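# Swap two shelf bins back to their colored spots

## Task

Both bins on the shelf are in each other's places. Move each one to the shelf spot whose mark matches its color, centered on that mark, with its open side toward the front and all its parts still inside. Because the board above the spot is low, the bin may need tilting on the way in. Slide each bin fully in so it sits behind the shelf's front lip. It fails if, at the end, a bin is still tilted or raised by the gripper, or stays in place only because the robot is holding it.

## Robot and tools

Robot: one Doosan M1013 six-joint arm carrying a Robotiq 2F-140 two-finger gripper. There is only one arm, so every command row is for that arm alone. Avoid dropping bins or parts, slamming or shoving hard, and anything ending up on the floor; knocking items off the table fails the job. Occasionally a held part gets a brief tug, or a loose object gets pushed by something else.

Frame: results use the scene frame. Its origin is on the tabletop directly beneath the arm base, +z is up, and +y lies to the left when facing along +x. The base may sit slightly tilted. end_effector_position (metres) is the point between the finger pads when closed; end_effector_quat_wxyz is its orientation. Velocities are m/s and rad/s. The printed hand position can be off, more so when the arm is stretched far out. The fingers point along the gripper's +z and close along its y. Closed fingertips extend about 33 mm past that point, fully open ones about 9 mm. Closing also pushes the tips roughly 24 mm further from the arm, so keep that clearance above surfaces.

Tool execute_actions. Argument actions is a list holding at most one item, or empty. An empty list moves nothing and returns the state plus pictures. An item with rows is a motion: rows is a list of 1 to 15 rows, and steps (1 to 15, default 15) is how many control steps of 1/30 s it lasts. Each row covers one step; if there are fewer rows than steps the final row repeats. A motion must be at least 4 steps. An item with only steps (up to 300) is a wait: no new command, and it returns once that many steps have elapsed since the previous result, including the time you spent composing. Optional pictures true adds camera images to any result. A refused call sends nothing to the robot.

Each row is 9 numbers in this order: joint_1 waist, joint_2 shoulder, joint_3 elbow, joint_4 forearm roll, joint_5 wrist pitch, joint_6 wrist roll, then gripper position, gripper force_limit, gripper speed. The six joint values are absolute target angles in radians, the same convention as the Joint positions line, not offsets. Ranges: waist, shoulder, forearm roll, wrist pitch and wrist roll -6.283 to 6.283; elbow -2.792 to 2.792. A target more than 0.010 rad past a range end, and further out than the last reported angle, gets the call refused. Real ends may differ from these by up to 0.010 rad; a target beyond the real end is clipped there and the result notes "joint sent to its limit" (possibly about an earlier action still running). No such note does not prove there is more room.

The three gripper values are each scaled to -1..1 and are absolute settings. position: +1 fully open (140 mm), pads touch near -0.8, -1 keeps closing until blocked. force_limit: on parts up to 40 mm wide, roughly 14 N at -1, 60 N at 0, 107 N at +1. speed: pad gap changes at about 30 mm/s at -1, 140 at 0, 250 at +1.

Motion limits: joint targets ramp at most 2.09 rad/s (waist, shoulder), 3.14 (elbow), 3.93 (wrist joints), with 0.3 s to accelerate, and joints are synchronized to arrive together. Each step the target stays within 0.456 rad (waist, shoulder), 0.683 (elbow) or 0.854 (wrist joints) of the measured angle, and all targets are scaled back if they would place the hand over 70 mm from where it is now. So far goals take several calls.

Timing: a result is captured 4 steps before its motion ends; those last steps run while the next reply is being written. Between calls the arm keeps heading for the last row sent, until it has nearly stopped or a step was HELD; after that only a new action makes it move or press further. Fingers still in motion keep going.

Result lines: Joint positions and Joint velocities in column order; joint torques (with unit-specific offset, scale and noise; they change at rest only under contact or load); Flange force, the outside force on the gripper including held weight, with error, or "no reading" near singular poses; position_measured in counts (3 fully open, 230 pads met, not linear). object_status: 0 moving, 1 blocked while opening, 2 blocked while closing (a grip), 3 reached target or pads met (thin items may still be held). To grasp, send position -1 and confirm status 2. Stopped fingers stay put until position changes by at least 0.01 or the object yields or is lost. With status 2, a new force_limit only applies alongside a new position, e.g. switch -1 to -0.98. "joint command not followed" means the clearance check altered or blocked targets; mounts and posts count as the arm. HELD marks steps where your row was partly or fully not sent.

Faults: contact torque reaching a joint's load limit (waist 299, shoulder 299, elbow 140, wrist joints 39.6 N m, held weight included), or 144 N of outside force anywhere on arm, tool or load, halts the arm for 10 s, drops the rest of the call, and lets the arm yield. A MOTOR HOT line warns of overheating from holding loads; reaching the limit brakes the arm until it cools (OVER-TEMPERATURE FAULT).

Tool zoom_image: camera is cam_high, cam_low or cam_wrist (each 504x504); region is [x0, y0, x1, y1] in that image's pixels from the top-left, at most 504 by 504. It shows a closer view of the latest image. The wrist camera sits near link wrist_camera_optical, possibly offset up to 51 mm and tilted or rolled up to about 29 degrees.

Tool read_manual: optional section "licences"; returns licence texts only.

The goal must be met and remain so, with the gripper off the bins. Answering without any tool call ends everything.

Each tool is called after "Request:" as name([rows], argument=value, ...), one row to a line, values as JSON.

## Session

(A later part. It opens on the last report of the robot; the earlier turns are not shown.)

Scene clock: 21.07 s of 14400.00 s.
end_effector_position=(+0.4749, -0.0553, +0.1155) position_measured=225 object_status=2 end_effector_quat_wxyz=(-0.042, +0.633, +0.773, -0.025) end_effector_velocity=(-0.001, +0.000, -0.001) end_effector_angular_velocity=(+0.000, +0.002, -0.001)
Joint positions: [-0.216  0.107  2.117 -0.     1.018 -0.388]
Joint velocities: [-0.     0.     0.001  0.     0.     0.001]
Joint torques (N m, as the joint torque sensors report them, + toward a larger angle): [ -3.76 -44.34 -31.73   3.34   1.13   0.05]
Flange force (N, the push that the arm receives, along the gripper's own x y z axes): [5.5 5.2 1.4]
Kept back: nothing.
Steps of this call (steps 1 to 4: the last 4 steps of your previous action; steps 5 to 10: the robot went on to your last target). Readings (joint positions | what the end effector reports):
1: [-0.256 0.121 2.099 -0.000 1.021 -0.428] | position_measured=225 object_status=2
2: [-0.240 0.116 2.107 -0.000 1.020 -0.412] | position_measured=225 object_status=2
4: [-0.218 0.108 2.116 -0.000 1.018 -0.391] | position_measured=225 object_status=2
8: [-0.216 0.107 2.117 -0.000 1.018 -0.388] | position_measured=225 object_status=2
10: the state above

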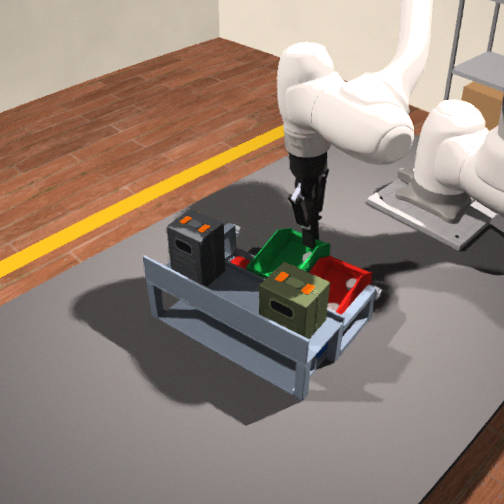

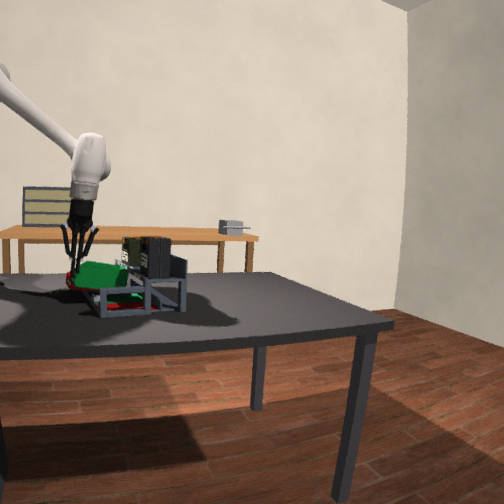

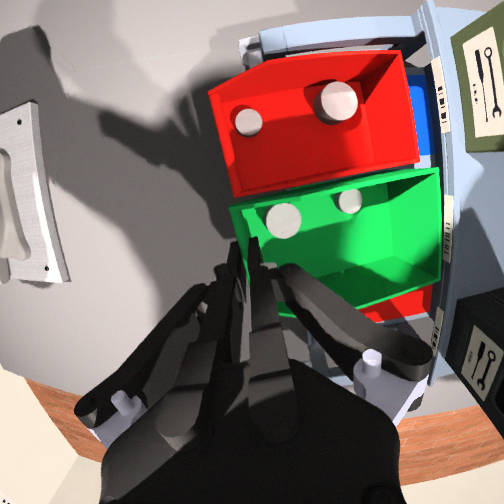

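Request:
execute_actions([
  {"rows":[[-0.216,0.111,2.12,0,1.011,-0.388,-1,1,0],[-0.216,0.115,2.1226,0,1.004,-0.388,-1,1,0],[-0.216,0.119,2.1254,0,0.9975,-0.388,-1,1,0],[-0.216,0.123,2.128,0,0.991,-0.388,-1,1,0],[-0.216,0.1265,2.131,0,0.984,-0.388,-1,1,0],[-0.216,0.13,2.134,0,0.977,-0.388,-1,1,0],[-0.216,0.134,2.1366,0,0.971,-0.388,-1,1,0],[-0.216,0.138,2.139,0,0.964,-0.388,-1,1,0],[-0.216,0.142,2.142,0,0.957,-0.388,-1,1,0],[-0.216,0.146,2.145,0,0.9506,-0.388,-1,1,0]]},
])

Request:
execute_actions([
  {"rows":[[-0.2123,0.1525,2.137,0,0.9524,-0.384,-1,1,0],[-0.2087,0.159,2.128,0,0.954,-0.381,-1,1,0],[-0.205,0.1656,2.12,0,0.956,-0.377,-1,1,0],[-0.201,0.172,2.112,0,0.958,-0.373,-1,1,0],[-0.198,0.1787,2.103,0,0.9595,-0.37,-1,1,0],[-0.194,0.185,2.095,0,0.961,-0.366,-1,1,0],[-0.19,0.192,2.087,0,0.963,-0.362,-1,1,0],[-0.187,0.198,2.078,0,0.965,-0.359,-1,1,0],[-0.183,0.205,2.07,0,0.9666,-0.355,-1,1,0],[-0.179,0.2114,2.062,0,0.968,-0.351,-1,1,0],[-0.176,0.218,2.053,0,0.97,-0.348,-1,1,0],[-0.172,0.2245,2.0451,0,0.972,-0.344,-1,1,0]]},
])

Request:
execute_actions([
  {"steps":10},
], pictures=true)

Scene clock: 21.87 s of 14400.00 s.
end_effector_position=(+0.4753, -0.0554, +0.0859) position_measured=225 object_status=2 end_effector_quat_wxyz=(-0.042, +0.633, +0.773, -0.025) end_effector_velocity=(-0.008, +0.001, -0.087) end_effector_angular_velocity=(+0.003, +0.015, +0.000)
Joint positions: [-0.216  0.143  2.143  0.     0.955 -0.388]
Joint velocities: [-0.     0.106  0.079 -0.    -0.17  -0.   ]
Joint torques (N m, as the joint torque sensors report them, + toward a larger angle): [ -1.42 -44.93 -31.66   2.3    0.98   0.31]
Flange force (N, the push that the arm receives, along the gripper's own x y z axes): [3.1 -2.3 0.7]
Steps of this call (steps 1 to 13: the robot went on to your last target; steps 14 to 24: the first 11 steps of this action). Readings (joint positions | what the end effector reports):
14: [-0.216 0.107 2.117 -0.000 1.017 -0.388] | position_measured=225 object_status=2
15: [-0.216 0.109 2.118 0.000 1.014 -0.388] | position_measured=225 object_status=2
17: [-0.216 0.116 2.124 0.000 1.002 -0.388] | position_measured=225 object_status=2
21: [-0.216 0.131 2.135 0.000 0.975 -0.388] | position_measured=225 object_status=2
24: the state above

Scene clock: 22.37 s of 14400.00 s.
end_effector_position=(+0.5186, -0.0461, +0.0839) position_measured=225 object_status=2 end_effector_quat_wxyz=(-0.042, +0.633, +0.773, -0.026) end_effector_velocity=(+0.138, +0.038, -0.004) end_effector_angular_velocity=(-0.011, +0.002, +0.001)
Joint positions: [-0.183  0.206  2.069  0.     0.967 -0.354]
Joint velocities: [ 0.113  0.194 -0.241  0.     0.048  0.113]
Joint torques (N m, as the joint torque sensors report them, + toward a larger angle): [  0.34 -50.91 -30.98   2.72   0.2    0.04]
Flange force (N, the push that the arm receives, along the gripper's own x y z axes): [1.0 -2.0 -2.0]
Steps of this call (steps 1 to 4: the last 4 steps of your previous action; steps 5 to 15: the first 11 steps of this action). Readings (joint positions | what the end effector reports):
5: [-0.216 0.146 2.145 0.000 0.951 -0.388] | position_measured=225 object_status=2
6: [-0.215 0.149 2.142 0.000 0.951 -0.386] | position_measured=225 object_status=2
8: [-0.208 0.160 2.127 0.000 0.954 -0.380] | position_measured=225 object_status=2
12: [-0.194 0.186 2.094 0.000 0.961 -0.365] | position_measured=225 object_status=2
15: the state above

Scene clock: 22.70 s of 14400.00 s.
end_effector_position=(+0.5321, -0.0425, +0.0837) position_measured=225 object_status=2 end_effector_quat_wxyz=(-0.041, +0.633, +0.773, -0.027) end_effector_velocity=(+0.001, -0.000, +0.001) end_effector_angular_velocity=(-0.000, -0.001, -0.001)
Joint positions: [-0.172  0.224  2.045  0.     0.972 -0.344]
Joint velocities: [ 0.    -0.    -0.002  0.     0.001  0.   ]
Joint torques (N m, as the joint torque sensors report them, + toward a larger angle): [ -1.64 -53.13 -31.49   2.81   0.63   0.07]
Flange force (N, the push that the arm receives, along the gripper's own x y z axes): [3.0 -1.1 -0.9]
Kept back: nothing.
Steps of this call (steps 1 to 4: the last 4 steps of your previous action; steps 5 to 10: the robot went on to your last target). Readings (joint positions | what the end effector reports):
1: [-0.179 0.212 2.061 0.000 0.968 -0.351] | position_measured=225 object_status=2
2: [-0.175 0.219 2.052 0.000 0.970 -0.347] | position_measured=225 object_status=2
4: [-0.172 0.224 2.046 0.000 0.972 -0.344] | position_measured=225 object_status=2
8: [-0.172 0.224 2.045 0.000 0.972 -0.344] | position_measured=225 object_status=2
10: the state above

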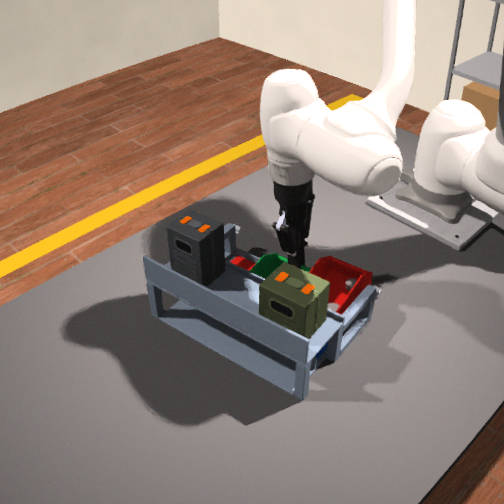

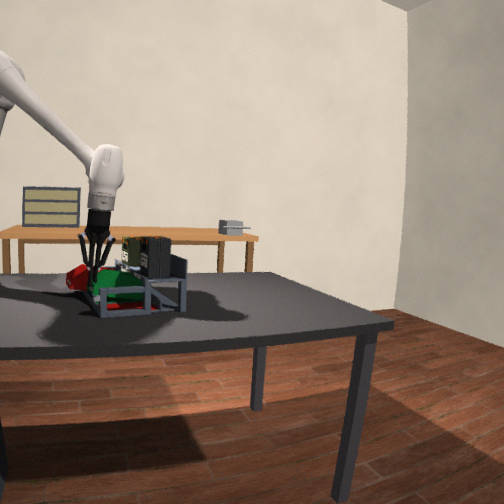

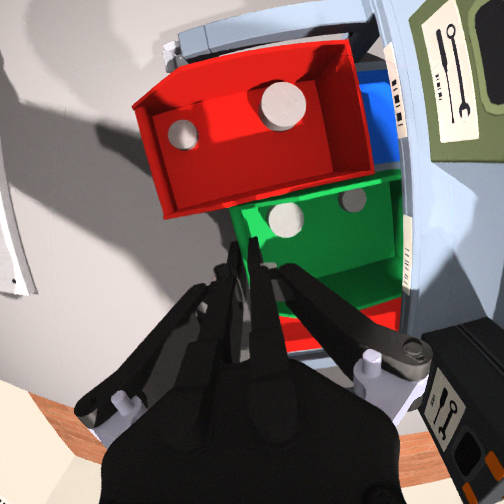

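Request:
execute_actions([
  {"rows":[[-0.172,0.222,2.052,0,0.958,-0.344,-1,1,0],[-0.172,0.219,2.059,0,0.9435,-0.344,-1,1,0],[-0.172,0.2165,2.066,0,0.929,-0.344,-1,1,0],[-0.172,0.214,2.0727,0,0.915,-0.344,-1,1,0],[-0.172,0.211,2.0795,0,0.901,-0.344,-1,1,0],[-0.172,0.2085,2.0864,0,0.887,-0.344,-1,1,0],[-0.172,0.206,2.093,0,0.872,-0.344,-1,1,0],[-0.172,0.2032,2.1002,0,0.8582,-0.344,-1,1,0]]},
])

Request:
execute_actions([
  {"rows":[[-0.172,0.2032,2.1002,0,0.8582,-0.344,-0.5,1,-0.8]]},
])

Request:
execute_actions([
  {"steps":8},
])

Request:
execute_actions([
  {"rows":[[-0.172,0.17,2.078,0,0.9136,-0.344,-0.5,1,0],[-0.172,0.17,2.078,0,0.9136,-0.344,-0.5,1,0],[-0.172,0.17,2.078,0,0.9136,-0.344,-0.5,1,0],[-0.172,0.115,2.035,0,1.011,-0.344,-0.5,1,0]]},
], pictures=true)

Scene clock: 23.30 s of 14400.00 s.
end_effector_position=(+0.5333, -0.0427, +0.0706) position_measured=225 object_status=2 end_effector_quat_wxyz=(-0.007, +0.633, +0.774, -0.006) end_effector_velocity=(+0.005, -0.001, -0.001) end_effector_angular_velocity=(-0.004, -0.032, +0.001)
Joint positions: [-0.172  0.203  2.1    0.     0.859 -0.344]
Joint velocities: [-0.    -0.007  0.011  0.    -0.036 -0.001]
Joint torques (N m, as the joint torque sensors report them, + toward a larger angle): [ -3.47 -50.1  -34.68   3.25   0.65   0.04]
Flange force (N, the push that the arm receives, along the gripper's own x y z axes): [1.7 4.8 1.5]
Steps of this call (steps 1 to 7: the robot went on to your last target; steps 8 to 18: the first 11 steps of this action). Readings (joint positions | what the end effector reports):
8: [-0.172 0.224 2.045 0.000 0.972 -0.344] | position_measured=225 object_status=2
9: [-0.172 0.224 2.047 0.000 0.966 -0.344] | position_measured=225 object_status=2
11: [-0.172 0.219 2.060 0.000 0.942 -0.344] | position_measured=225 object_status=2
15: [-0.172 0.209 2.087 0.000 0.886 -0.344] | position_measured=225 object_status=2
18: the state above

Scene clock: 23.80 s of 14400.00 s.
end_effector_position=(+0.5334, -0.0427, +0.0706) position_measured=198 object_status=0 end_effector_quat_wxyz=(-0.007, +0.633, +0.774, -0.006) end_effector_velocity=(-0.001, +0.000, -0.000) end_effector_angular_velocity=(-0.000, +0.001, +0.001)
Joint positions: [-0.172  0.203  2.1    0.     0.858 -0.344]
Joint velocities: [ 0.    -0.     0.001 -0.    -0.    -0.   ]
Joint torques (N m, as the joint torque sensors report them, + toward a larger angle): [ -3.34 -48.62 -27.89   2.73   0.35  -0.05]
Flange force (N, the push that the arm receives, along the gripper's own x y z axes): [5.3 2.9 -5.6]
Steps of this call (steps 1 to 4: the last 4 steps of your previous action; steps 5 to 15: the first 11 steps of this action). Readings (joint positions | what the end effector reports):
5: [-0.172 0.203 2.100 0.000 0.858 -0.344] | position_measured=225 object_status=0
6: [-0.172 0.203 2.100 0.000 0.858 -0.344] | position_measured=225 object_status=0
8: [-0.172 0.203 2.100 0.000 0.858 -0.344] | position_measured=218 object_status=0
12: [-0.172 0.203 2.100 0.000 0.858 -0.344] | position_measured=206 object_status=0
15: the state above

Scene clock: 24.07 s of 14400.00 s.
end_effector_position=(+0.5334, -0.0427, +0.0706) position_measured=192 object_status=3 end_effector_quat_wxyz=(-0.007, +0.633, +0.774, -0.006) end_effector_velocity=(+0.000, -0.000, +0.000) end_effector_angular_velocity=(-0.000, -0.000, +0.000)
Joint positions: [-0.172  0.203  2.1    0.     0.858 -0.344]
Joint velocities: [-0.     0.    -0.001 -0.    -0.    -0.   ]
Joint torques (N m, as the joint torque sensors report them, + toward a larger angle): [ -2.66 -49.04 -28.12   2.9    0.92  -0.32]
Flange force (N, the push that the arm receives, along the gripper's own x y z axes): [4.6 2.6 -3.8]
Kept back: nothing.
Steps of this call (steps 1 to 4: the last 4 steps of your previous action; steps 5 to 8: the robot went on to your last target). Readings (joint positions | what the end effector reports):
1: [-0.172 0.203 2.100 0.000 0.858 -0.344] | position_measured=195 object_status=0
2: [-0.172 0.203 2.100 0.000 0.858 -0.344] | position_measured=193 object_status=0
4: [-0.172 0.203 2.100 0.000 0.858 -0.344] | position_measured=192 object_status=0
8: the state above

Scene clock: 24.43 s of 14400.00 s.
end_effector_position=(+0.5318, -0.0422, +0.1473) position_measured=192 object_status=3 end_effector_quat_wxyz=(-0.007, +0.633, +0.774, -0.006) end_effector_velocity=(-0.000, +0.000, +0.000) end_effector_angular_velocity=(+0.001, +0.002, -0.000)
Joint positions: [-0.172  0.115  2.035 -0.     1.011 -0.344]
Joint velocities: [ 0.     0.    -0.     0.     0.002  0.   ]
Joint torques (N m, as the joint torque sensors report them, + toward a larger angle): [ -4.38 -39.88 -31.55   2.9    0.91   0.32]
Flange force (N, the push that the arm receives, along the gripper's own x y z axes): [6.6 -0.2 -2.9]
Steps of this call (steps 1 to 11: the first 11 steps of this action). Readings (joint positions | what the end effector reports):
1: [-0.172 0.203 2.100 0.000 0.858 -0.344] | position_measured=192 object_status=3
2: [-0.172 0.199 2.098 -0.000 0.865 -0.344] | position_measured=192 object_status=3
4: [-0.172 0.176 2.082 -0.000 0.903 -0.344] | position_measured=192 object_status=3
8: [-0.172 0.118 2.038 -0.000 1.004 -0.344] | position_measured=192 object_status=3
11: the state above

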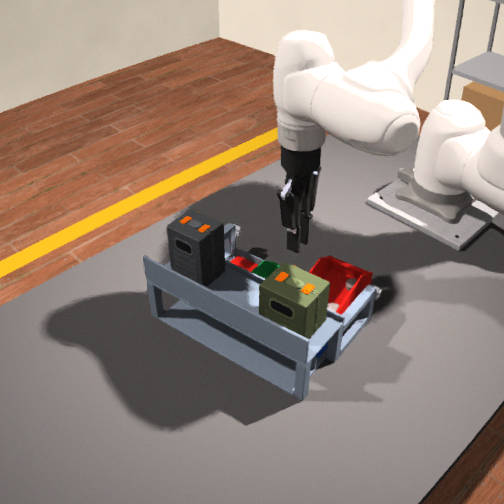

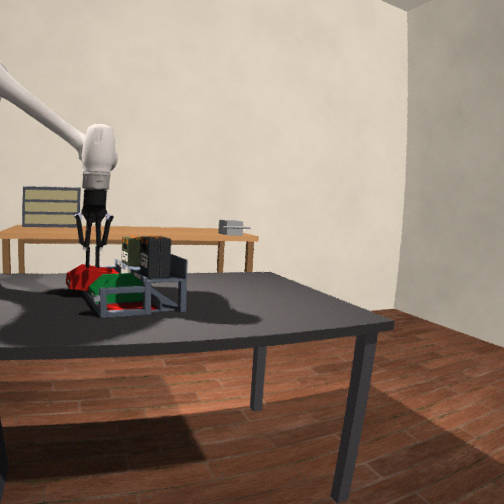

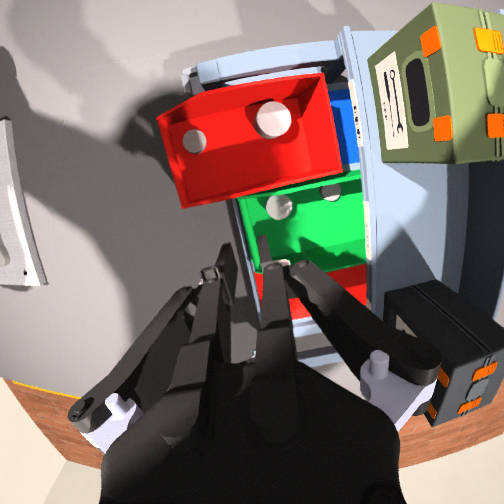

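Seated. Fetch red.

Request:
execute_actions([
  {"rows":[[0.0094,0.0255,2.1075,0,1.1086,-0.163,-0.5,1,0]]},
])

Request:
execute_actions([
  {"steps":6},
])

Request:
execute_actions([
  {"rows":[[0.0094,0.0746,2.1534,0,1.0136,-0.163,-0.5,1,0]],"steps":13},
])

Request:
execute_actions([
  {"rows":[[0.0094,0.085,2.161,0,0.996,-0.163,-0.5,1,0],[0.0094,0.095,2.1684,0,0.978,-0.163,-0.5,1,0],[0.0094,0.106,2.1764,0,0.959,-0.163,-0.5,1,0],[0.0094,0.1175,2.1848,0,0.9393,-0.163,-0.5,1,0]],"steps":13},
], pictures=true)

Scene clock: 24.93 s of 14400.00 s.
end_effector_position=(+0.4547, +0.0510, +0.1602) position_measured=192 object_status=3 end_effector_quat_wxyz=(-0.036, +0.632, +0.773, -0.034) end_effector_velocity=(-0.051, +0.051, +0.008) end_effector_angular_velocity=(-0.012, +0.045, +0.005)
Joint positions: [ 0.008  0.026  2.107 -0.     1.108 -0.165]
Joint velocities: [ 0.115 -0.056  0.043  0.     0.058  0.11 ]
Joint torques (N m, as the joint torque sensors report them, + toward a larger angle): [-21.38 -13.91 -38.     2.8   -0.04   0.4 ]
Flange force (N, the push that the arm receives, along the gripper's own x y z axes): [2.1 3.0 -2.2]
Steps of this call (steps 1 to 4: the last 4 steps of your previous action; steps 5 to 15: the first 11 steps of this action). Readings (joint positions | what the end effector reports):
5: [-0.172 0.115 2.035 -0.000 1.011 -0.344] | position_measured=192 object_status=3
6: [-0.168 0.113 2.036 -0.000 1.013 -0.340] | position_measured=192 object_status=3
8: [-0.137 0.098 2.049 -0.000 1.030 -0.309] | position_measured=192 object_status=3
12: [-0.035 0.047 2.090 -0.000 1.085 -0.207] | position_measured=192 object_status=3
15: the state above

Scene clock: 25.13 s of 14400.00 s.
end_effector_position=(+0.4539, +0.0517, +0.1603) position_measured=192 object_status=3 end_effector_quat_wxyz=(-0.036, +0.632, +0.773, -0.034) end_effector_velocity=(-0.001, -0.000, -0.001) end_effector_angular_velocity=(-0.000, +0.002, -0.000)
Joint positions: [ 0.01   0.025  2.107 -0.     1.109 -0.163]
Joint velocities: [-0.     0.     0.001 -0.     0.     0.   ]
Joint torques (N m, as the joint torque sensors report them, + toward a larger angle): [ -1.89 -36.23 -32.8    3.07   0.9   -0.19]
Flange force (N, the push that the arm receives, along the gripper's own x y z axes): [3.7 2.3 -2.2]
Kept back: nothing.
Steps of this call (steps 1 to 4: the last 4 steps of your previous action; steps 5 to 6: the robot went on to your last target). Readings (joint positions | what the end effector reports):
1: [0.009 0.025 2.107 -0.000 1.108 -0.163] | position_measured=192 object_status=3
2: [0.010 0.025 2.107 -0.000 1.108 -0.163] | position_measured=192 object_status=3
4: [0.010 0.025 2.107 -0.000 1.109 -0.163] | position_measured=192 object_status=3
6: the state above

Scene clock: 25.43 s of 14400.00 s.
end_effector_position=(+0.4538, +0.0515, +0.1151) position_measured=192 object_status=3 end_effector_quat_wxyz=(-0.036, +0.632, +0.773, -0.034) end_effector_velocity=(+0.000, -0.000, +0.000) end_effector_angular_velocity=(-0.000, -0.001, -0.000)
Joint positions: [ 0.009  0.075  2.153  0.     1.014 -0.163]
Joint velocities: [ 0.    -0.     0.    -0.    -0.001  0.   ]
Joint torques (N m, as the joint torque sensors report them, + toward a larger angle): [ -0.84 -32.53 -29.17   2.74   0.91  -0.17]
Flange force (N, the push that the arm receives, along the gripper's own x y z axes): [2.2 -6.1 -8.3]
Steps of this call (steps 1 to 9: the first 9 steps of this action). Readings (joint positions | what the end effector reports):
1: [0.010 0.026 2.108 -0.000 1.108 -0.163] | position_measured=192 object_status=3
2: [0.010 0.029 2.111 0.000 1.101 -0.163] | position_measured=192 object_status=3
4: [0.010 0.056 2.136 0.000 1.049 -0.163] | position_measured=192 object_status=3
8: [0.009 0.075 2.153 0.000 1.014 -0.163] | position_measured=192 object_status=3
9: the state above

Scene clock: 25.87 s of 14400.00 s.
end_effector_position=(+0.4539, +0.0514, +0.0808) position_measured=192 object_status=3 end_effector_quat_wxyz=(-0.036, +0.632, +0.773, -0.034) end_effector_velocity=(+0.001, +0.000, +0.000) end_effector_angular_velocity=(+0.000, -0.004, +0.001)
Joint positions: [ 0.009  0.117  2.185  0.     0.939 -0.163]
Joint velocities: [-0.     0.    -0.001 -0.    -0.003 -0.001]
Joint torques (N m, as the joint torque sensors report them, + toward a larger angle): [  1.88 -39.79 -28.36   2.95   0.91   0.15]
Flange force (N, the push that the arm receives, along the gripper's own x y z axes): [-4.4 -1.3 -5.0]
Steps of this call (steps 1 to 4: the last 4 steps of your previous action; steps 5 to 13: the first 9 steps of this action). Readings (joint positions | what the end effector reports):
5: [0.009 0.075 2.153 0.000 1.013 -0.163] | position_measured=192 object_status=3
6: [0.009 0.078 2.155 0.000 1.007 -0.163] | position_measured=192 object_status=3
8: [0.009 0.095 2.168 0.000 0.978 -0.163] | position_measured=192 object_status=3
12: [0.009 0.117 2.185 0.000 0.940 -0.163] | position_measured=192 object_status=3
13: the state above

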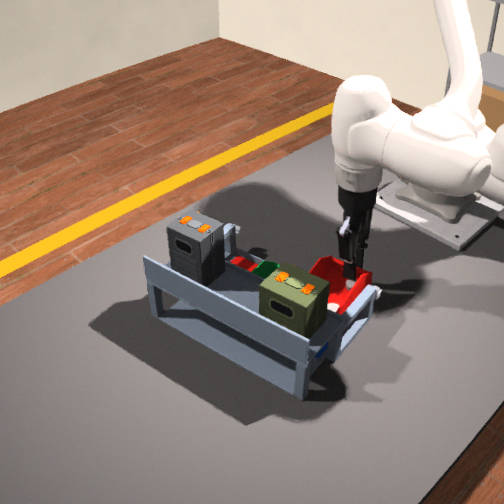

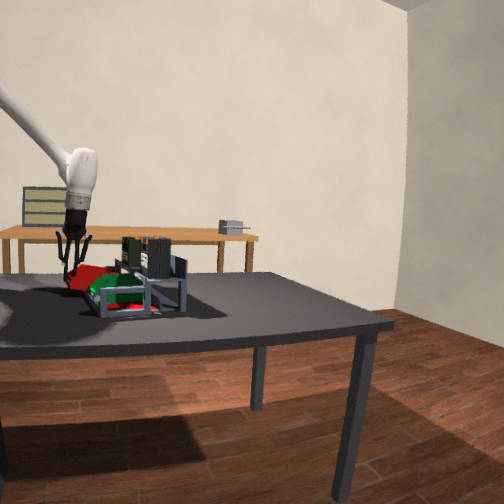

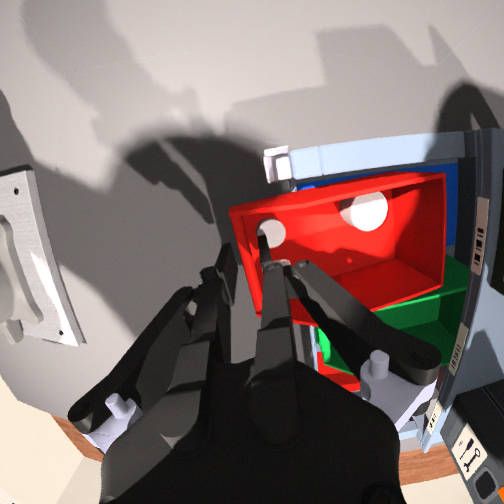

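Request:
execute_actions([
  {"rows":[[0.0094,0.1175,2.1848,0,0.9393,-0.163,-1,1,-0.6]]},
])

Request:
execute_actions([
  {"steps":8},
])

Request:
execute_actions([
  {"rows":[[0.0094,0.1115,2.1804,0,0.95,-0.163,-1,1,0],[0.0094,0.105,2.176,0,0.9605,-0.163,-1,1,0],[0.0094,0.099,2.1714,0,0.971,-0.163,-1,1,0],[0.0094,0.093,2.167,0,0.9815,-0.163,-1,1,0],[0.0094,0.087,2.1624,0,0.992,-0.163,-1,1,0],[0.0094,0.081,2.158,0,1.003,-0.163,-1,1,0],[0.0094,0.0746,2.1534,0,1.0136,-0.163,-1,1,0],[0.0094,0.0685,2.148,0,1.0255,-0.163,-1,1,0],[0.0094,0.062,2.142,0,1.037,-0.163,-1,1,0],[0.0094,0.056,2.136,0,1.049,-0.163,-1,1,0],[0.0094,0.05,2.1305,0,1.061,-0.163,-1,1,0],[0.0094,0.044,2.125,0,1.073,-0.163,-1,1,0],[0.0094,0.038,2.119,0,1.085,-0.163,-1,1,0],[0.0094,0.032,2.113,0,1.097,-0.163,-1,1,0],[0.0094,0.0255,2.1075,0,1.1086,-0.163,-1,1,0]]},
])

Request:
execute_actions([
  {"rows":[[0.0094,0.019,2.1,0,1.122,-0.163,-1,1,0],[0.0094,0.013,2.092,0,1.136,-0.163,-1,1,0],[0.0094,0.007,2.085,0,1.15,-0.163,-1,1,0],[0.0094,0.001,2.077,0,1.163,-0.163,-1,1,0],[0.0094,-0.005,2.07,0,1.177,-0.163,-1,1,0],[0.0094,-0.0114,2.0622,0,1.1908,-0.163,-1,1,0]],"steps":13},
], pictures=true)

Scene clock: 26.60 s of 14400.00 s.
end_effector_position=(+0.4538, +0.0514, +0.0807) position_measured=224 object_status=0 end_effector_quat_wxyz=(-0.036, +0.632, +0.773, -0.034) end_effector_velocity=(+0.001, -0.000, +0.001) end_effector_angular_velocity=(-0.001, -0.001, +0.000)
Joint positions: [ 0.009  0.117  2.185  0.     0.939 -0.163]
Joint velocities: [-0.    -0.    -0.001 -0.001  0.     0.   ]
Joint torques (N m, as the joint torque sensors report them, + toward a larger angle): [  0.9  -40.99 -27.67   2.98   0.34   0.06]
Flange force (N, the push that the arm receives, along the gripper's own x y z axes): [-2.5 1.9 -5.1]
Steps of this call (steps 1 to 4: the last 4 steps of your previous action; steps 5 to 11: the robot went on to your last target; steps 12 to 22: the first 11 steps of this action). Readings (joint positions | what the end effector reports):
12: [0.009 0.117 2.185 0.000 0.939 -0.163] | position_measured=192 object_status=0
13: [0.009 0.117 2.185 0.000 0.939 -0.163] | position_measured=194 object_status=0
15: [0.009 0.117 2.185 0.000 0.939 -0.163] | position_measured=202 object_status=0
19: [0.009 0.117 2.185 0.000 0.939 -0.163] | position_measured=217 object_status=0
22: the state above

Scene clock: 26.87 s of 14400.00 s.
end_effector_position=(+0.4538, +0.0514, +0.0807) position_measured=224 object_status=2 end_effector_quat_wxyz=(-0.036, +0.632, +0.773, -0.034) end_effector_velocity=(+0.001, +0.000, +0.001) end_effector_angular_velocity=(+0.000, -0.002, +0.000)
Joint positions: [ 0.009  0.117  2.185  0.     0.939 -0.163]
Joint velocities: [ 0.     0.    -0.002  0.     0.     0.   ]
Joint torques (N m, as the joint torque sensors report them, + toward a larger angle): [ -2.53 -39.52 -28.73   2.89   0.04  -0.07]
Flange force (N, the push that the arm receives, along the gripper's own x y z axes): [5.1 -0.6 -6.5]
Kept back: nothing.
Steps of this call (steps 1 to 4: the last 4 steps of your previous action; steps 5 to 8: the robot went on to your last target). Readings (joint positions | what the end effector reports):
1: [0.009 0.117 2.185 0.000 0.939 -0.163] | position_measured=224 object_status=0
2: [0.009 0.117 2.185 0.000 0.939 -0.163] | position_measured=224 object_status=0
4: [0.009 0.117 2.185 0.000 0.939 -0.163] | position_measured=224 object_status=2
8: the state above

Scene clock: 27.23 s of 14400.00 s.
end_effector_position=(+0.4544, +0.0516, +0.1272) position_measured=224 object_status=2 end_effector_quat_wxyz=(-0.036, +0.632, +0.773, -0.034) end_effector_velocity=(+0.008, +0.001, +0.167) end_effector_angular_velocity=(+0.001, -0.009, +0.001)
Joint positions: [ 0.009  0.061  2.141 -0.     1.039 -0.163]
Joint velocities: [-0.    -0.183 -0.174  0.     0.347 -0.001]
Joint torques (N m, as the joint torque sensors report them, + toward a larger angle): [ -2.52 -41.47 -33.81   3.37   0.72  -0.21]
Flange force (N, the push that the arm receives, along the gripper's own x y z axes): [4.6 3.7 3.3]
Steps of this call (steps 1 to 11: the first 11 steps of this action). Readings (joint positions | what the end effector reports):
1: [0.009 0.117 2.185 0.000 0.939 -0.163] | position_measured=224 object_status=2
2: [0.009 0.115 2.183 -0.000 0.944 -0.163] | position_measured=224 object_status=2
4: [0.009 0.105 2.175 -0.000 0.962 -0.163] | position_measured=224 object_status=2
8: [0.009 0.080 2.157 -0.000 1.005 -0.163] | position_measured=224 object_status=2
11: the state above

Scene clock: 27.67 s of 14400.00 s.
end_effector_position=(+0.4540, +0.0518, +0.2001) position_measured=224 object_status=2 end_effector_quat_wxyz=(-0.036, +0.632, +0.773, -0.034) end_effector_velocity=(-0.008, -0.000, +0.008) end_effector_angular_velocity=(-0.001, +0.018, -0.000)
Joint positions: [ 0.009 -0.011  2.062 -0.     1.19  -0.163]
Joint velocities: [ 0.    -0.009 -0.005 -0.001  0.032  0.   ]
Joint torques (N m, as the joint torque sensors report them, + toward a larger angle): [ -4.72 -19.64 -25.67   2.46   0.5   -0.01]
Flange force (N, the push that the arm receives, along the gripper's own x y z axes): [4.4 7.9 2.1]
Steps of this call (steps 1 to 4: the last 4 steps of your previous action; steps 5 to 13: the first 9 steps of this action). Readings (joint positions | what the end effector reports):
5: [0.009 0.031 2.112 -0.000 1.098 -0.163] | position_measured=224 object_status=2
6: [0.009 0.025 2.106 -0.000 1.111 -0.163] | position_measured=224 object_status=2
8: [0.009 0.013 2.092 -0.000 1.137 -0.163] | position_measured=224 object_status=2
12: [0.009 -0.010 2.064 -0.000 1.187 -0.163] | position_measured=224 object_status=2
13: the state above

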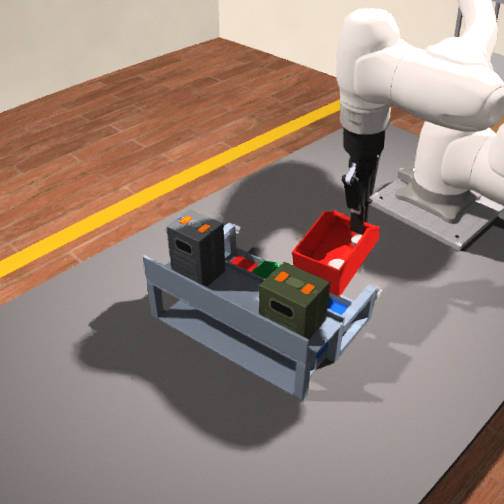

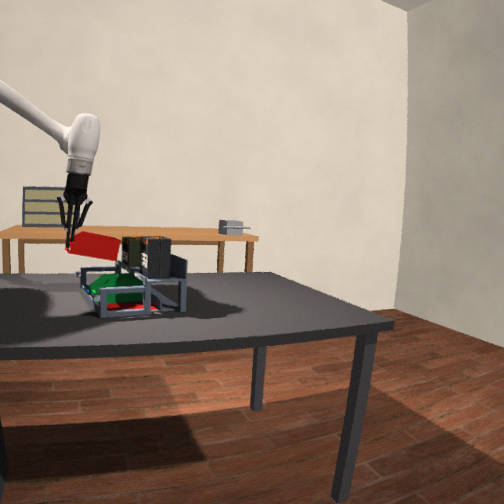

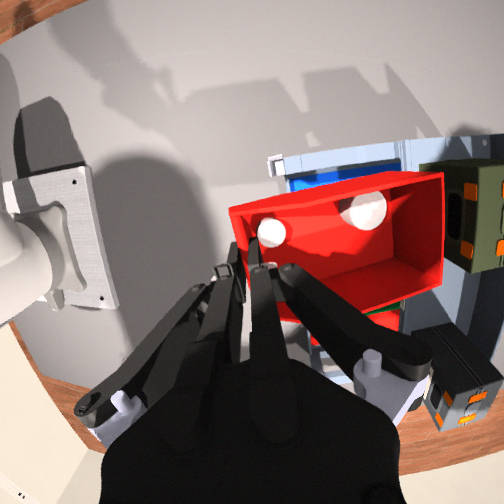

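Request:
execute_actions([
  {"rows":[[-0.005,-0.011,2.0615,0,1.1908,-0.177,-1,1,0],[-0.02,-0.01,2.061,0,1.1908,-0.192,-1,1,0],[-0.034,-0.009,2.06,0,1.1908,-0.206,-1,1,0],[-0.049,-0.008,2.059,0,1.1908,-0.221,-1,1,0],[-0.063,-0.007,2.058,0,1.1908,-0.235,-1,1,0],[-0.078,-0.006,2.057,0,1.1908,-0.25,-1,1,0],[-0.092,-0.004,2.055,0,1.1908,-0.264,-1,1,0],[-0.107,-0.002,2.053,0,1.1908,-0.279,-1,1,0],[-0.121,0,2.051,0,1.1908,-0.293,-1,1,0],[-0.136,0.002,2.049,0,1.1908,-0.308,-1,1,0],[-0.15,0.004,2.047,0,1.1908,-0.322,-1,1,0],[-0.165,0.006,2.045,0,1.1908,-0.337,-1,1,0],[-0.179,0.008,2.043,0,1.1908,-0.351,-1,1,0],[-0.194,0.01,2.041,0,1.1908,-0.366,-1,1,0],[-0.208,0.0116,2.0393,0,1.1907,-0.38,-1,1,0]]},
])

Request:
execute_actions([
  {"rows":[[-0.222,0.016,2.0345,0,1.191,-0.394,-1,1,0],[-0.236,0.021,2.029,0,1.1915,-0.408,-1,1,0],[-0.25,0.026,2.024,0,1.192,-0.422,-1,1,0],[-0.264,0.031,2.0185,0,1.192,-0.436,-1,1,0],[-0.278,0.037,2.012,0,1.1925,-0.45,-1,1,0],[-0.292,0.043,2.0055,0,1.193,-0.464,-1,1,0],[-0.306,0.049,1.999,0,1.1935,-0.478,-1,1,0],[-0.32,0.055,1.9925,0,1.194,-0.492,-1,1,0],[-0.334,0.062,1.985,0,1.1945,-0.506,-1,1,0],[-0.348,0.069,1.978,0,1.195,-0.52,-1,1,0],[-0.362,0.076,1.9705,0,1.195,-0.534,-1,1,0],[-0.376,0.083,1.963,0,1.1955,-0.548,-1,1,0],[-0.39,0.09,1.9555,0,1.196,-0.562,-1,1,0],[-0.405,0.0964,1.9487,0,1.1965,-0.577,-1,1,0]]},
])

Request:
execute_actions([
  {"steps":10},
], pictures=true)

Scene clock: 28.43 s of 14400.00 s.
end_effector_position=(+0.4631, -0.0058, +0.2004) position_measured=224 object_status=2 end_effector_quat_wxyz=(-0.040, +0.633, +0.773, -0.029) end_effector_velocity=(+0.034, -0.202, +0.001) end_effector_angular_velocity=(+0.042, -0.004, -0.002)
Joint positions: [-0.116 -0.001  2.052 -0.     1.191 -0.288]
Joint velocities: [-0.429  0.06  -0.059 -0.001 -0.    -0.429]
Joint torques (N m, as the joint torque sensors report them, + toward a larger angle): [ -0.68 -33.68 -37.05   3.54   0.86   0.28]
Flange force (N, the push that the arm receives, along the gripper's own x y z axes): [0.8 -4.7 -0.1]
Steps of this call (steps 1 to 4: the last 4 steps of your previous action; steps 5 to 12: the robot went on to your last target; steps 13 to 23: the first 11 steps of this action). Readings (joint positions | what the end effector reports):
13: [0.009 -0.011 2.062 -0.000 1.191 -0.163] | position_measured=224 object_status=2
14: [0.006 -0.011 2.062 -0.000 1.191 -0.166] | position_measured=224 object_status=2
16: [-0.017 -0.011 2.061 -0.000 1.191 -0.188] | position_measured=224 object_status=2
20: [-0.072 -0.006 2.057 -0.000 1.191 -0.244] | position_measured=224 object_status=2
23: the state above

Scene clock: 28.93 s of 14400.00 s.
end_effector_position=(+0.4880, -0.1152, +0.2015) position_measured=224 object_status=2 end_effector_quat_wxyz=(-0.045, +0.633, +0.773, -0.020) end_effector_velocity=(+0.070, -0.239, -0.001) end_effector_angular_velocity=(+0.040, -0.008, -0.003)
Joint positions: [-0.329  0.06   1.988 -0.     1.194 -0.501]
Joint velocities: [-0.414  0.199 -0.209 -0.     0.014 -0.413]
Joint torques (N m, as the joint torque sensors report them, + toward a larger angle): [ -4.36 -39.01 -36.33   3.47   0.14   0.29]
Flange force (N, the push that the arm receives, along the gripper's own x y z axes): [6.6 0.0 -1.7]
Steps of this call (steps 1 to 4: the last 4 steps of your previous action; steps 5 to 15: the first 11 steps of this action). Readings (joint positions | what the end effector reports):
5: [-0.188 0.009 2.042 -0.000 1.191 -0.360] | position_measured=224 object_status=2
6: [-0.202 0.012 2.039 -0.000 1.191 -0.374] | position_measured=224 object_status=2
8: [-0.231 0.020 2.031 -0.000 1.191 -0.403] | position_measured=224 object_status=2
12: [-0.287 0.041 2.008 -0.000 1.193 -0.459] | position_measured=224 object_status=2
15: the state above

Scene clock: 29.27 s of 14400.00 s.
end_effector_position=(+0.4993, -0.1605, +0.2009) position_measured=224 object_status=2 end_effector_quat_wxyz=(-0.046, +0.633, +0.773, -0.016) end_effector_velocity=(+0.000, -0.000, +0.000) end_effector_angular_velocity=(+0.000, -0.001, +0.000)
Joint positions: [-0.405  0.096  1.949 -0.     1.197 -0.577]
Joint velocities: [-0.    -0.    -0.001  0.     0.    -0.001]
Joint torques (N m, as the joint torque sensors report them, + toward a larger angle): [ -1.57 -47.38 -36.22   3.67   0.7   -0.35]
Flange force (N, the push that the arm receives, along the gripper's own x y z axes): [1.3 3.8 0.7]
Kept back: nothing.
Steps of this call (steps 1 to 4: the last 4 steps of your previous action; steps 5 to 10: the robot went on to your last target). Readings (joint positions | what the end effector reports):
1: [-0.343 0.067 1.980 -0.000 1.195 -0.515] | position_measured=224 object_status=2
2: [-0.357 0.074 1.973 -0.000 1.195 -0.529] | position_measured=224 object_status=2
4: [-0.385 0.087 1.958 -0.000 1.196 -0.557] | position_measured=224 object_status=2
8: [-0.405 0.096 1.949 -0.000 1.197 -0.577] | position_measured=224 object_status=2
10: the state above

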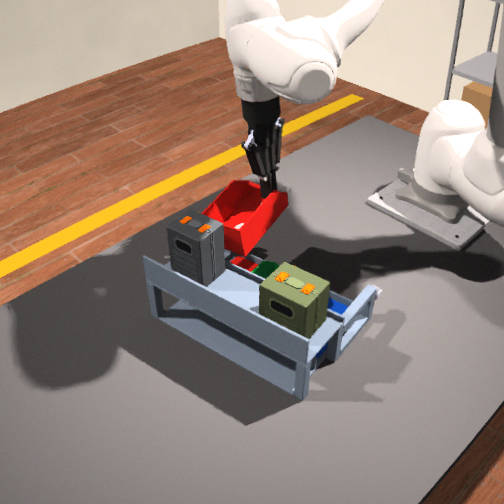

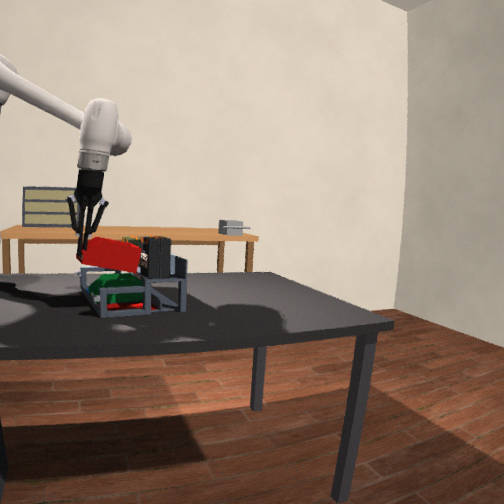

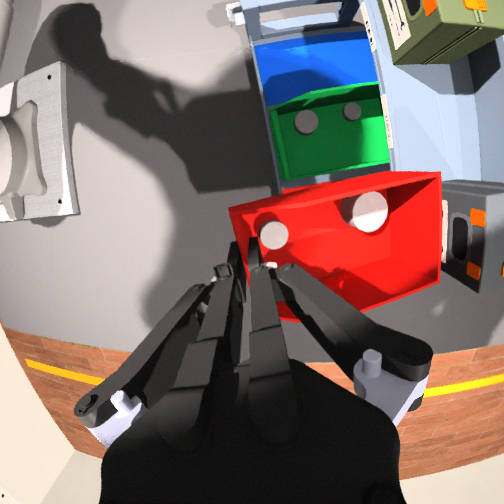

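Request:
execute_actions([
  {"rows":[[-0.405,0.101,1.955,0,1.1856,-0.577,-1,1,0],[-0.405,0.106,1.961,0,1.1747,-0.577,-1,1,0],[-0.405,0.111,1.967,0,1.164,-0.577,-1,1,0],[-0.405,0.116,1.973,0,1.153,-0.577,-1,1,0],[-0.405,0.121,1.979,0,1.142,-0.577,-1,1,0],[-0.405,0.126,1.9845,0,1.131,-0.577,-1,1,0],[-0.405,0.131,1.99,0,1.12,-0.577,-1,1,0],[-0.405,0.1365,1.996,0,1.109,-0.577,-1,1,0],[-0.405,0.142,2.0015,0,1.098,-0.577,-1,1,0],[-0.405,0.1475,2.007,0,1.0875,-0.577,-1,1,0],[-0.405,0.153,2.012,0,1.0766,-0.577,-1,1,0],[-0.405,0.1585,2.0175,0,1.066,-0.577,-1,1,0],[-0.405,0.164,2.023,0,1.055,-0.577,-1,1,0],[-0.405,0.1695,2.028,0,1.044,-0.577,-1,1,0],[-0.405,0.175,2.0335,0,1.033,-0.577,-1,1,0]]},
])

Request:
execute_actions([
  {"rows":[[-0.405,0.1796,2.037,0,1.025,-0.577,-1,1,0],[-0.405,0.184,2.04,0,1.0174,-0.577,-1,1,0],[-0.405,0.1887,2.043,0,1.0096,-0.577,-1,1,0],[-0.405,0.193,2.0465,0,1.002,-0.577,-1,1,0],[-0.405,0.198,2.05,0,0.994,-0.577,-1,1,0],[-0.405,0.2024,2.053,0,0.986,-0.577,-1,1,0],[-0.405,0.207,2.056,0,0.978,-0.577,-1,1,0],[-0.405,0.2115,2.0595,0,0.9706,-0.577,-1,1,0]]},
], pictures=true)

Scene clock: 29.87 s of 14400.00 s.
end_effector_position=(+0.5000, -0.1609, +0.1491) position_measured=224 object_status=2 end_effector_quat_wxyz=(-0.046, +0.633, +0.773, -0.016) end_effector_velocity=(-0.001, -0.000, -0.167) end_effector_angular_velocity=(+0.003, +0.008, +0.001)
Joint positions: [-0.405  0.143  2.002  0.     1.096 -0.577]
Joint velocities: [ 0.     0.163  0.162 -0.    -0.317 -0.   ]
Joint torques (N m, as the joint torque sensors report them, + toward a larger angle): [ -1.71 -47.84 -35.49   3.58   1.     0.44]
Flange force (N, the push that the arm receives, along the gripper's own x y z axes): [3.1 -1.6 1.0]
Steps of this call (steps 1 to 7: the robot went on to your last target; steps 8 to 18: the first 11 steps of this action). Readings (joint positions | what the end effector reports):
8: [-0.405 0.096 1.949 -0.000 1.196 -0.577] | position_measured=224 object_status=2
9: [-0.405 0.098 1.951 0.000 1.191 -0.577] | position_measured=224 object_status=2
11: [-0.405 0.107 1.962 0.000 1.173 -0.577] | position_measured=224 object_status=2
15: [-0.405 0.127 1.985 0.000 1.129 -0.577] | position_measured=224 object_status=2
18: the state above

Scene clock: 30.37 s of 14400.00 s.
end_effector_position=(+0.5001, -0.1611, +0.0853) position_measured=224 object_status=2 end_effector_quat_wxyz=(-0.046, +0.633, +0.773, -0.016) end_effector_velocity=(+0.005, -0.002, -0.002) end_effector_angular_velocity=(-0.005, -0.012, +0.001)
Joint positions: [-0.405  0.211  2.059  0.     0.971 -0.577]
Joint velocities: [ 0.     0.003 -0.001 -0.    -0.015 -0.001]
Joint torques (N m, as the joint torque sensors report them, + toward a larger angle): [ -3.95 -59.77 -32.     3.32   0.81  -0.35]
Flange force (N, the push that the arm receives, along the gripper's own x y z axes): [5.7 7.3 -4.2]
Steps of this call (steps 1 to 4: the last 4 steps of your previous action; steps 5 to 15: the first 11 steps of this action). Readings (joint positions | what the end effector reports):
5: [-0.405 0.170 2.029 0.000 1.042 -0.577] | position_measured=224 object_status=2
6: [-0.405 0.176 2.034 0.000 1.032 -0.577] | position_measured=224 object_status=2
8: [-0.405 0.185 2.041 0.000 1.016 -0.577] | position_measured=224 object_status=2
12: [-0.405 0.204 2.054 0.000 0.984 -0.577] | position_measured=224 object_status=2
15: the state above

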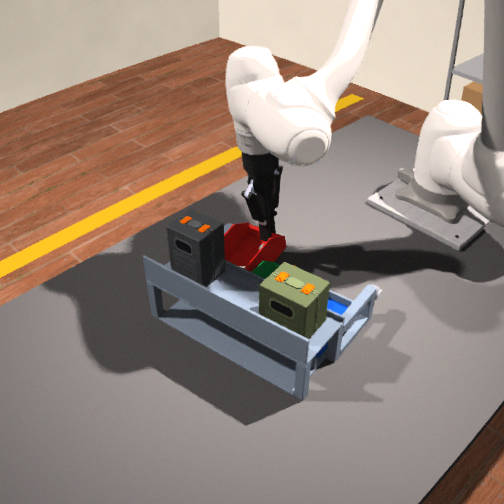

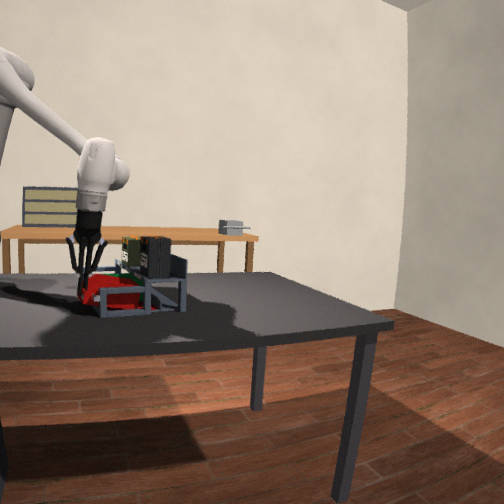

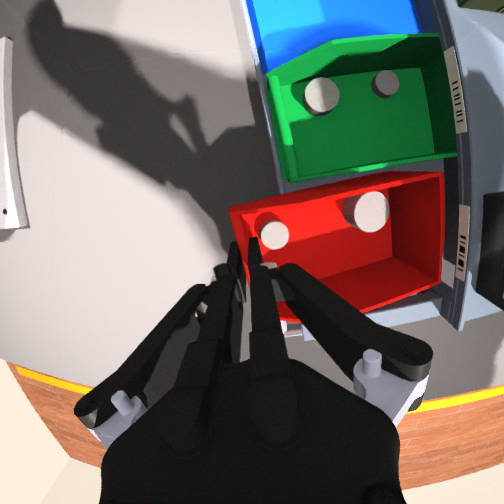

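Request:
execute_actions([
  {"rows":[[-0.4005,0.217,2.052,0,0.9726,-0.5725,-1,1,0],[-0.396,0.223,2.044,0,0.9746,-0.568,-1,1,0],[-0.3914,0.229,2.036,0,0.9766,-0.5635,-1,1,0],[-0.387,0.2347,2.028,0,0.9786,-0.559,-1,1,0],[-0.3824,0.2405,2.0205,0,0.9806,-0.5545,-1,1,0],[-0.378,0.246,2.013,0,0.9826,-0.55,-1,1,0],[-0.373,0.252,2.005,0,0.9846,-0.5455,-1,1,0],[-0.369,0.258,1.997,0,0.9866,-0.541,-1,1,0],[-0.364,0.2636,1.989,0,0.9886,-0.5365,-1,1,0],[-0.36,0.2694,1.9815,0,0.9906,-0.532,-1,1,0],[-0.355,0.275,1.974,0,0.9926,-0.5275,-1,1,0],[-0.3507,0.281,1.9659,0,0.9947,-0.523,-1,1,0]]},
])

Request:
execute_actions([
  {"steps":10},
], pictures=true)

Scene clock: 31.00 s of 14400.00 s.
end_effector_position=(+0.5429, -0.1530, +0.0854) position_measured=224 object_status=2 end_effector_quat_wxyz=(-0.045, +0.632, +0.773, -0.018) end_effector_velocity=(+0.134, +0.031, -0.003) end_effector_angular_velocity=(-0.012, +0.006, -0.003)
Joint positions: [-0.363  0.265  1.988  0.     0.989 -0.536]
Joint velocities: [ 0.131  0.17  -0.227 -0.     0.059  0.134]
Joint torques (N m, as the joint torque sensors report them, + toward a larger angle): [ -1.32 -58.77 -31.64   3.09   0.4    0.4 ]
Flange force (N, the push that the arm receives, along the gripper's own x y z axes): [-0.3 0.4 1.2]
Steps of this call (steps 1 to 4: the last 4 steps of your previous action; steps 5 to 8: the robot went on to your last target; steps 9 to 19: the first 11 steps of this action). Readings (joint positions | what the end effector reports):
9: [-0.405 0.212 2.059 0.000 0.971 -0.577] | position_measured=224 object_status=2
10: [-0.403 0.214 2.056 0.000 0.971 -0.576] | position_measured=224 object_status=2
12: [-0.395 0.224 2.043 0.000 0.975 -0.568] | position_measured=224 object_status=2
16: [-0.377 0.247 2.012 0.000 0.983 -0.549] | position_measured=224 object_status=2
19: the state above

Scene clock: 31.33 s of 14400.00 s.
end_effector_position=(+0.5558, -0.1497, +0.0851) position_measured=224 object_status=2 end_effector_quat_wxyz=(-0.045, +0.632, +0.773, -0.019) end_effector_velocity=(+0.001, -0.000, +0.000) end_effector_angular_velocity=(-0.000, +0.000, -0.001)
Joint positions: [-0.351  0.281  1.966  0.     0.995 -0.523]
Joint velocities: [ 0.     0.001 -0.001 -0.     0.001  0.001]
Joint torques (N m, as the joint torque sensors report them, + toward a larger angle): [ -4.27 -60.79 -31.91   2.89   0.66   0.34]
Flange force (N, the push that the arm receives, along the gripper's own x y z axes): [5.0 3.7 0.4]
Kept back: nothing.
Steps of this call (steps 1 to 4: the last 4 steps of your previous action; steps 5 to 10: the robot went on to your last target). Readings (joint positions | what the end effector reports):
1: [-0.359 0.270 1.980 0.000 0.991 -0.531] | position_measured=224 object_status=2
2: [-0.354 0.276 1.973 0.000 0.993 -0.527] | position_measured=224 object_status=2
4: [-0.351 0.281 1.966 0.000 0.995 -0.523] | position_measured=224 object_status=2
8: [-0.351 0.281 1.966 0.000 0.995 -0.523] | position_measured=224 object_status=2
10: the state above

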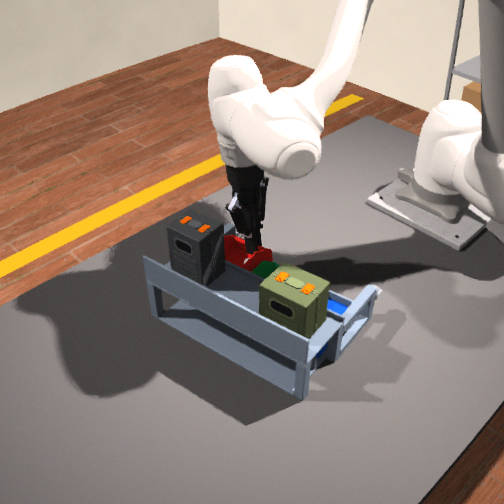

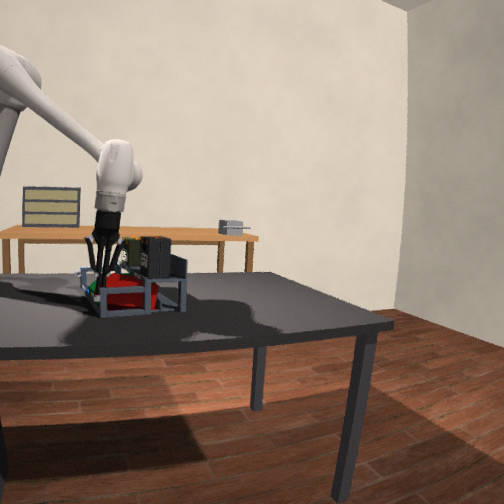

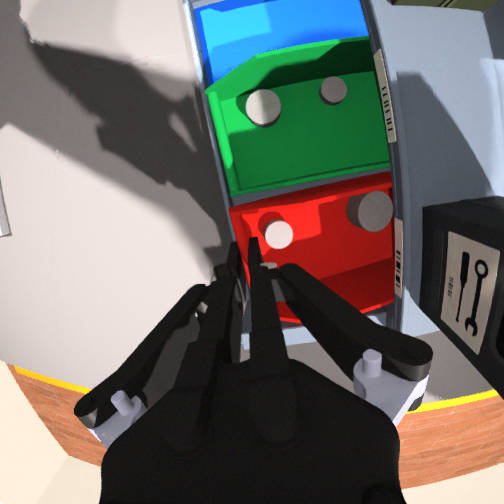

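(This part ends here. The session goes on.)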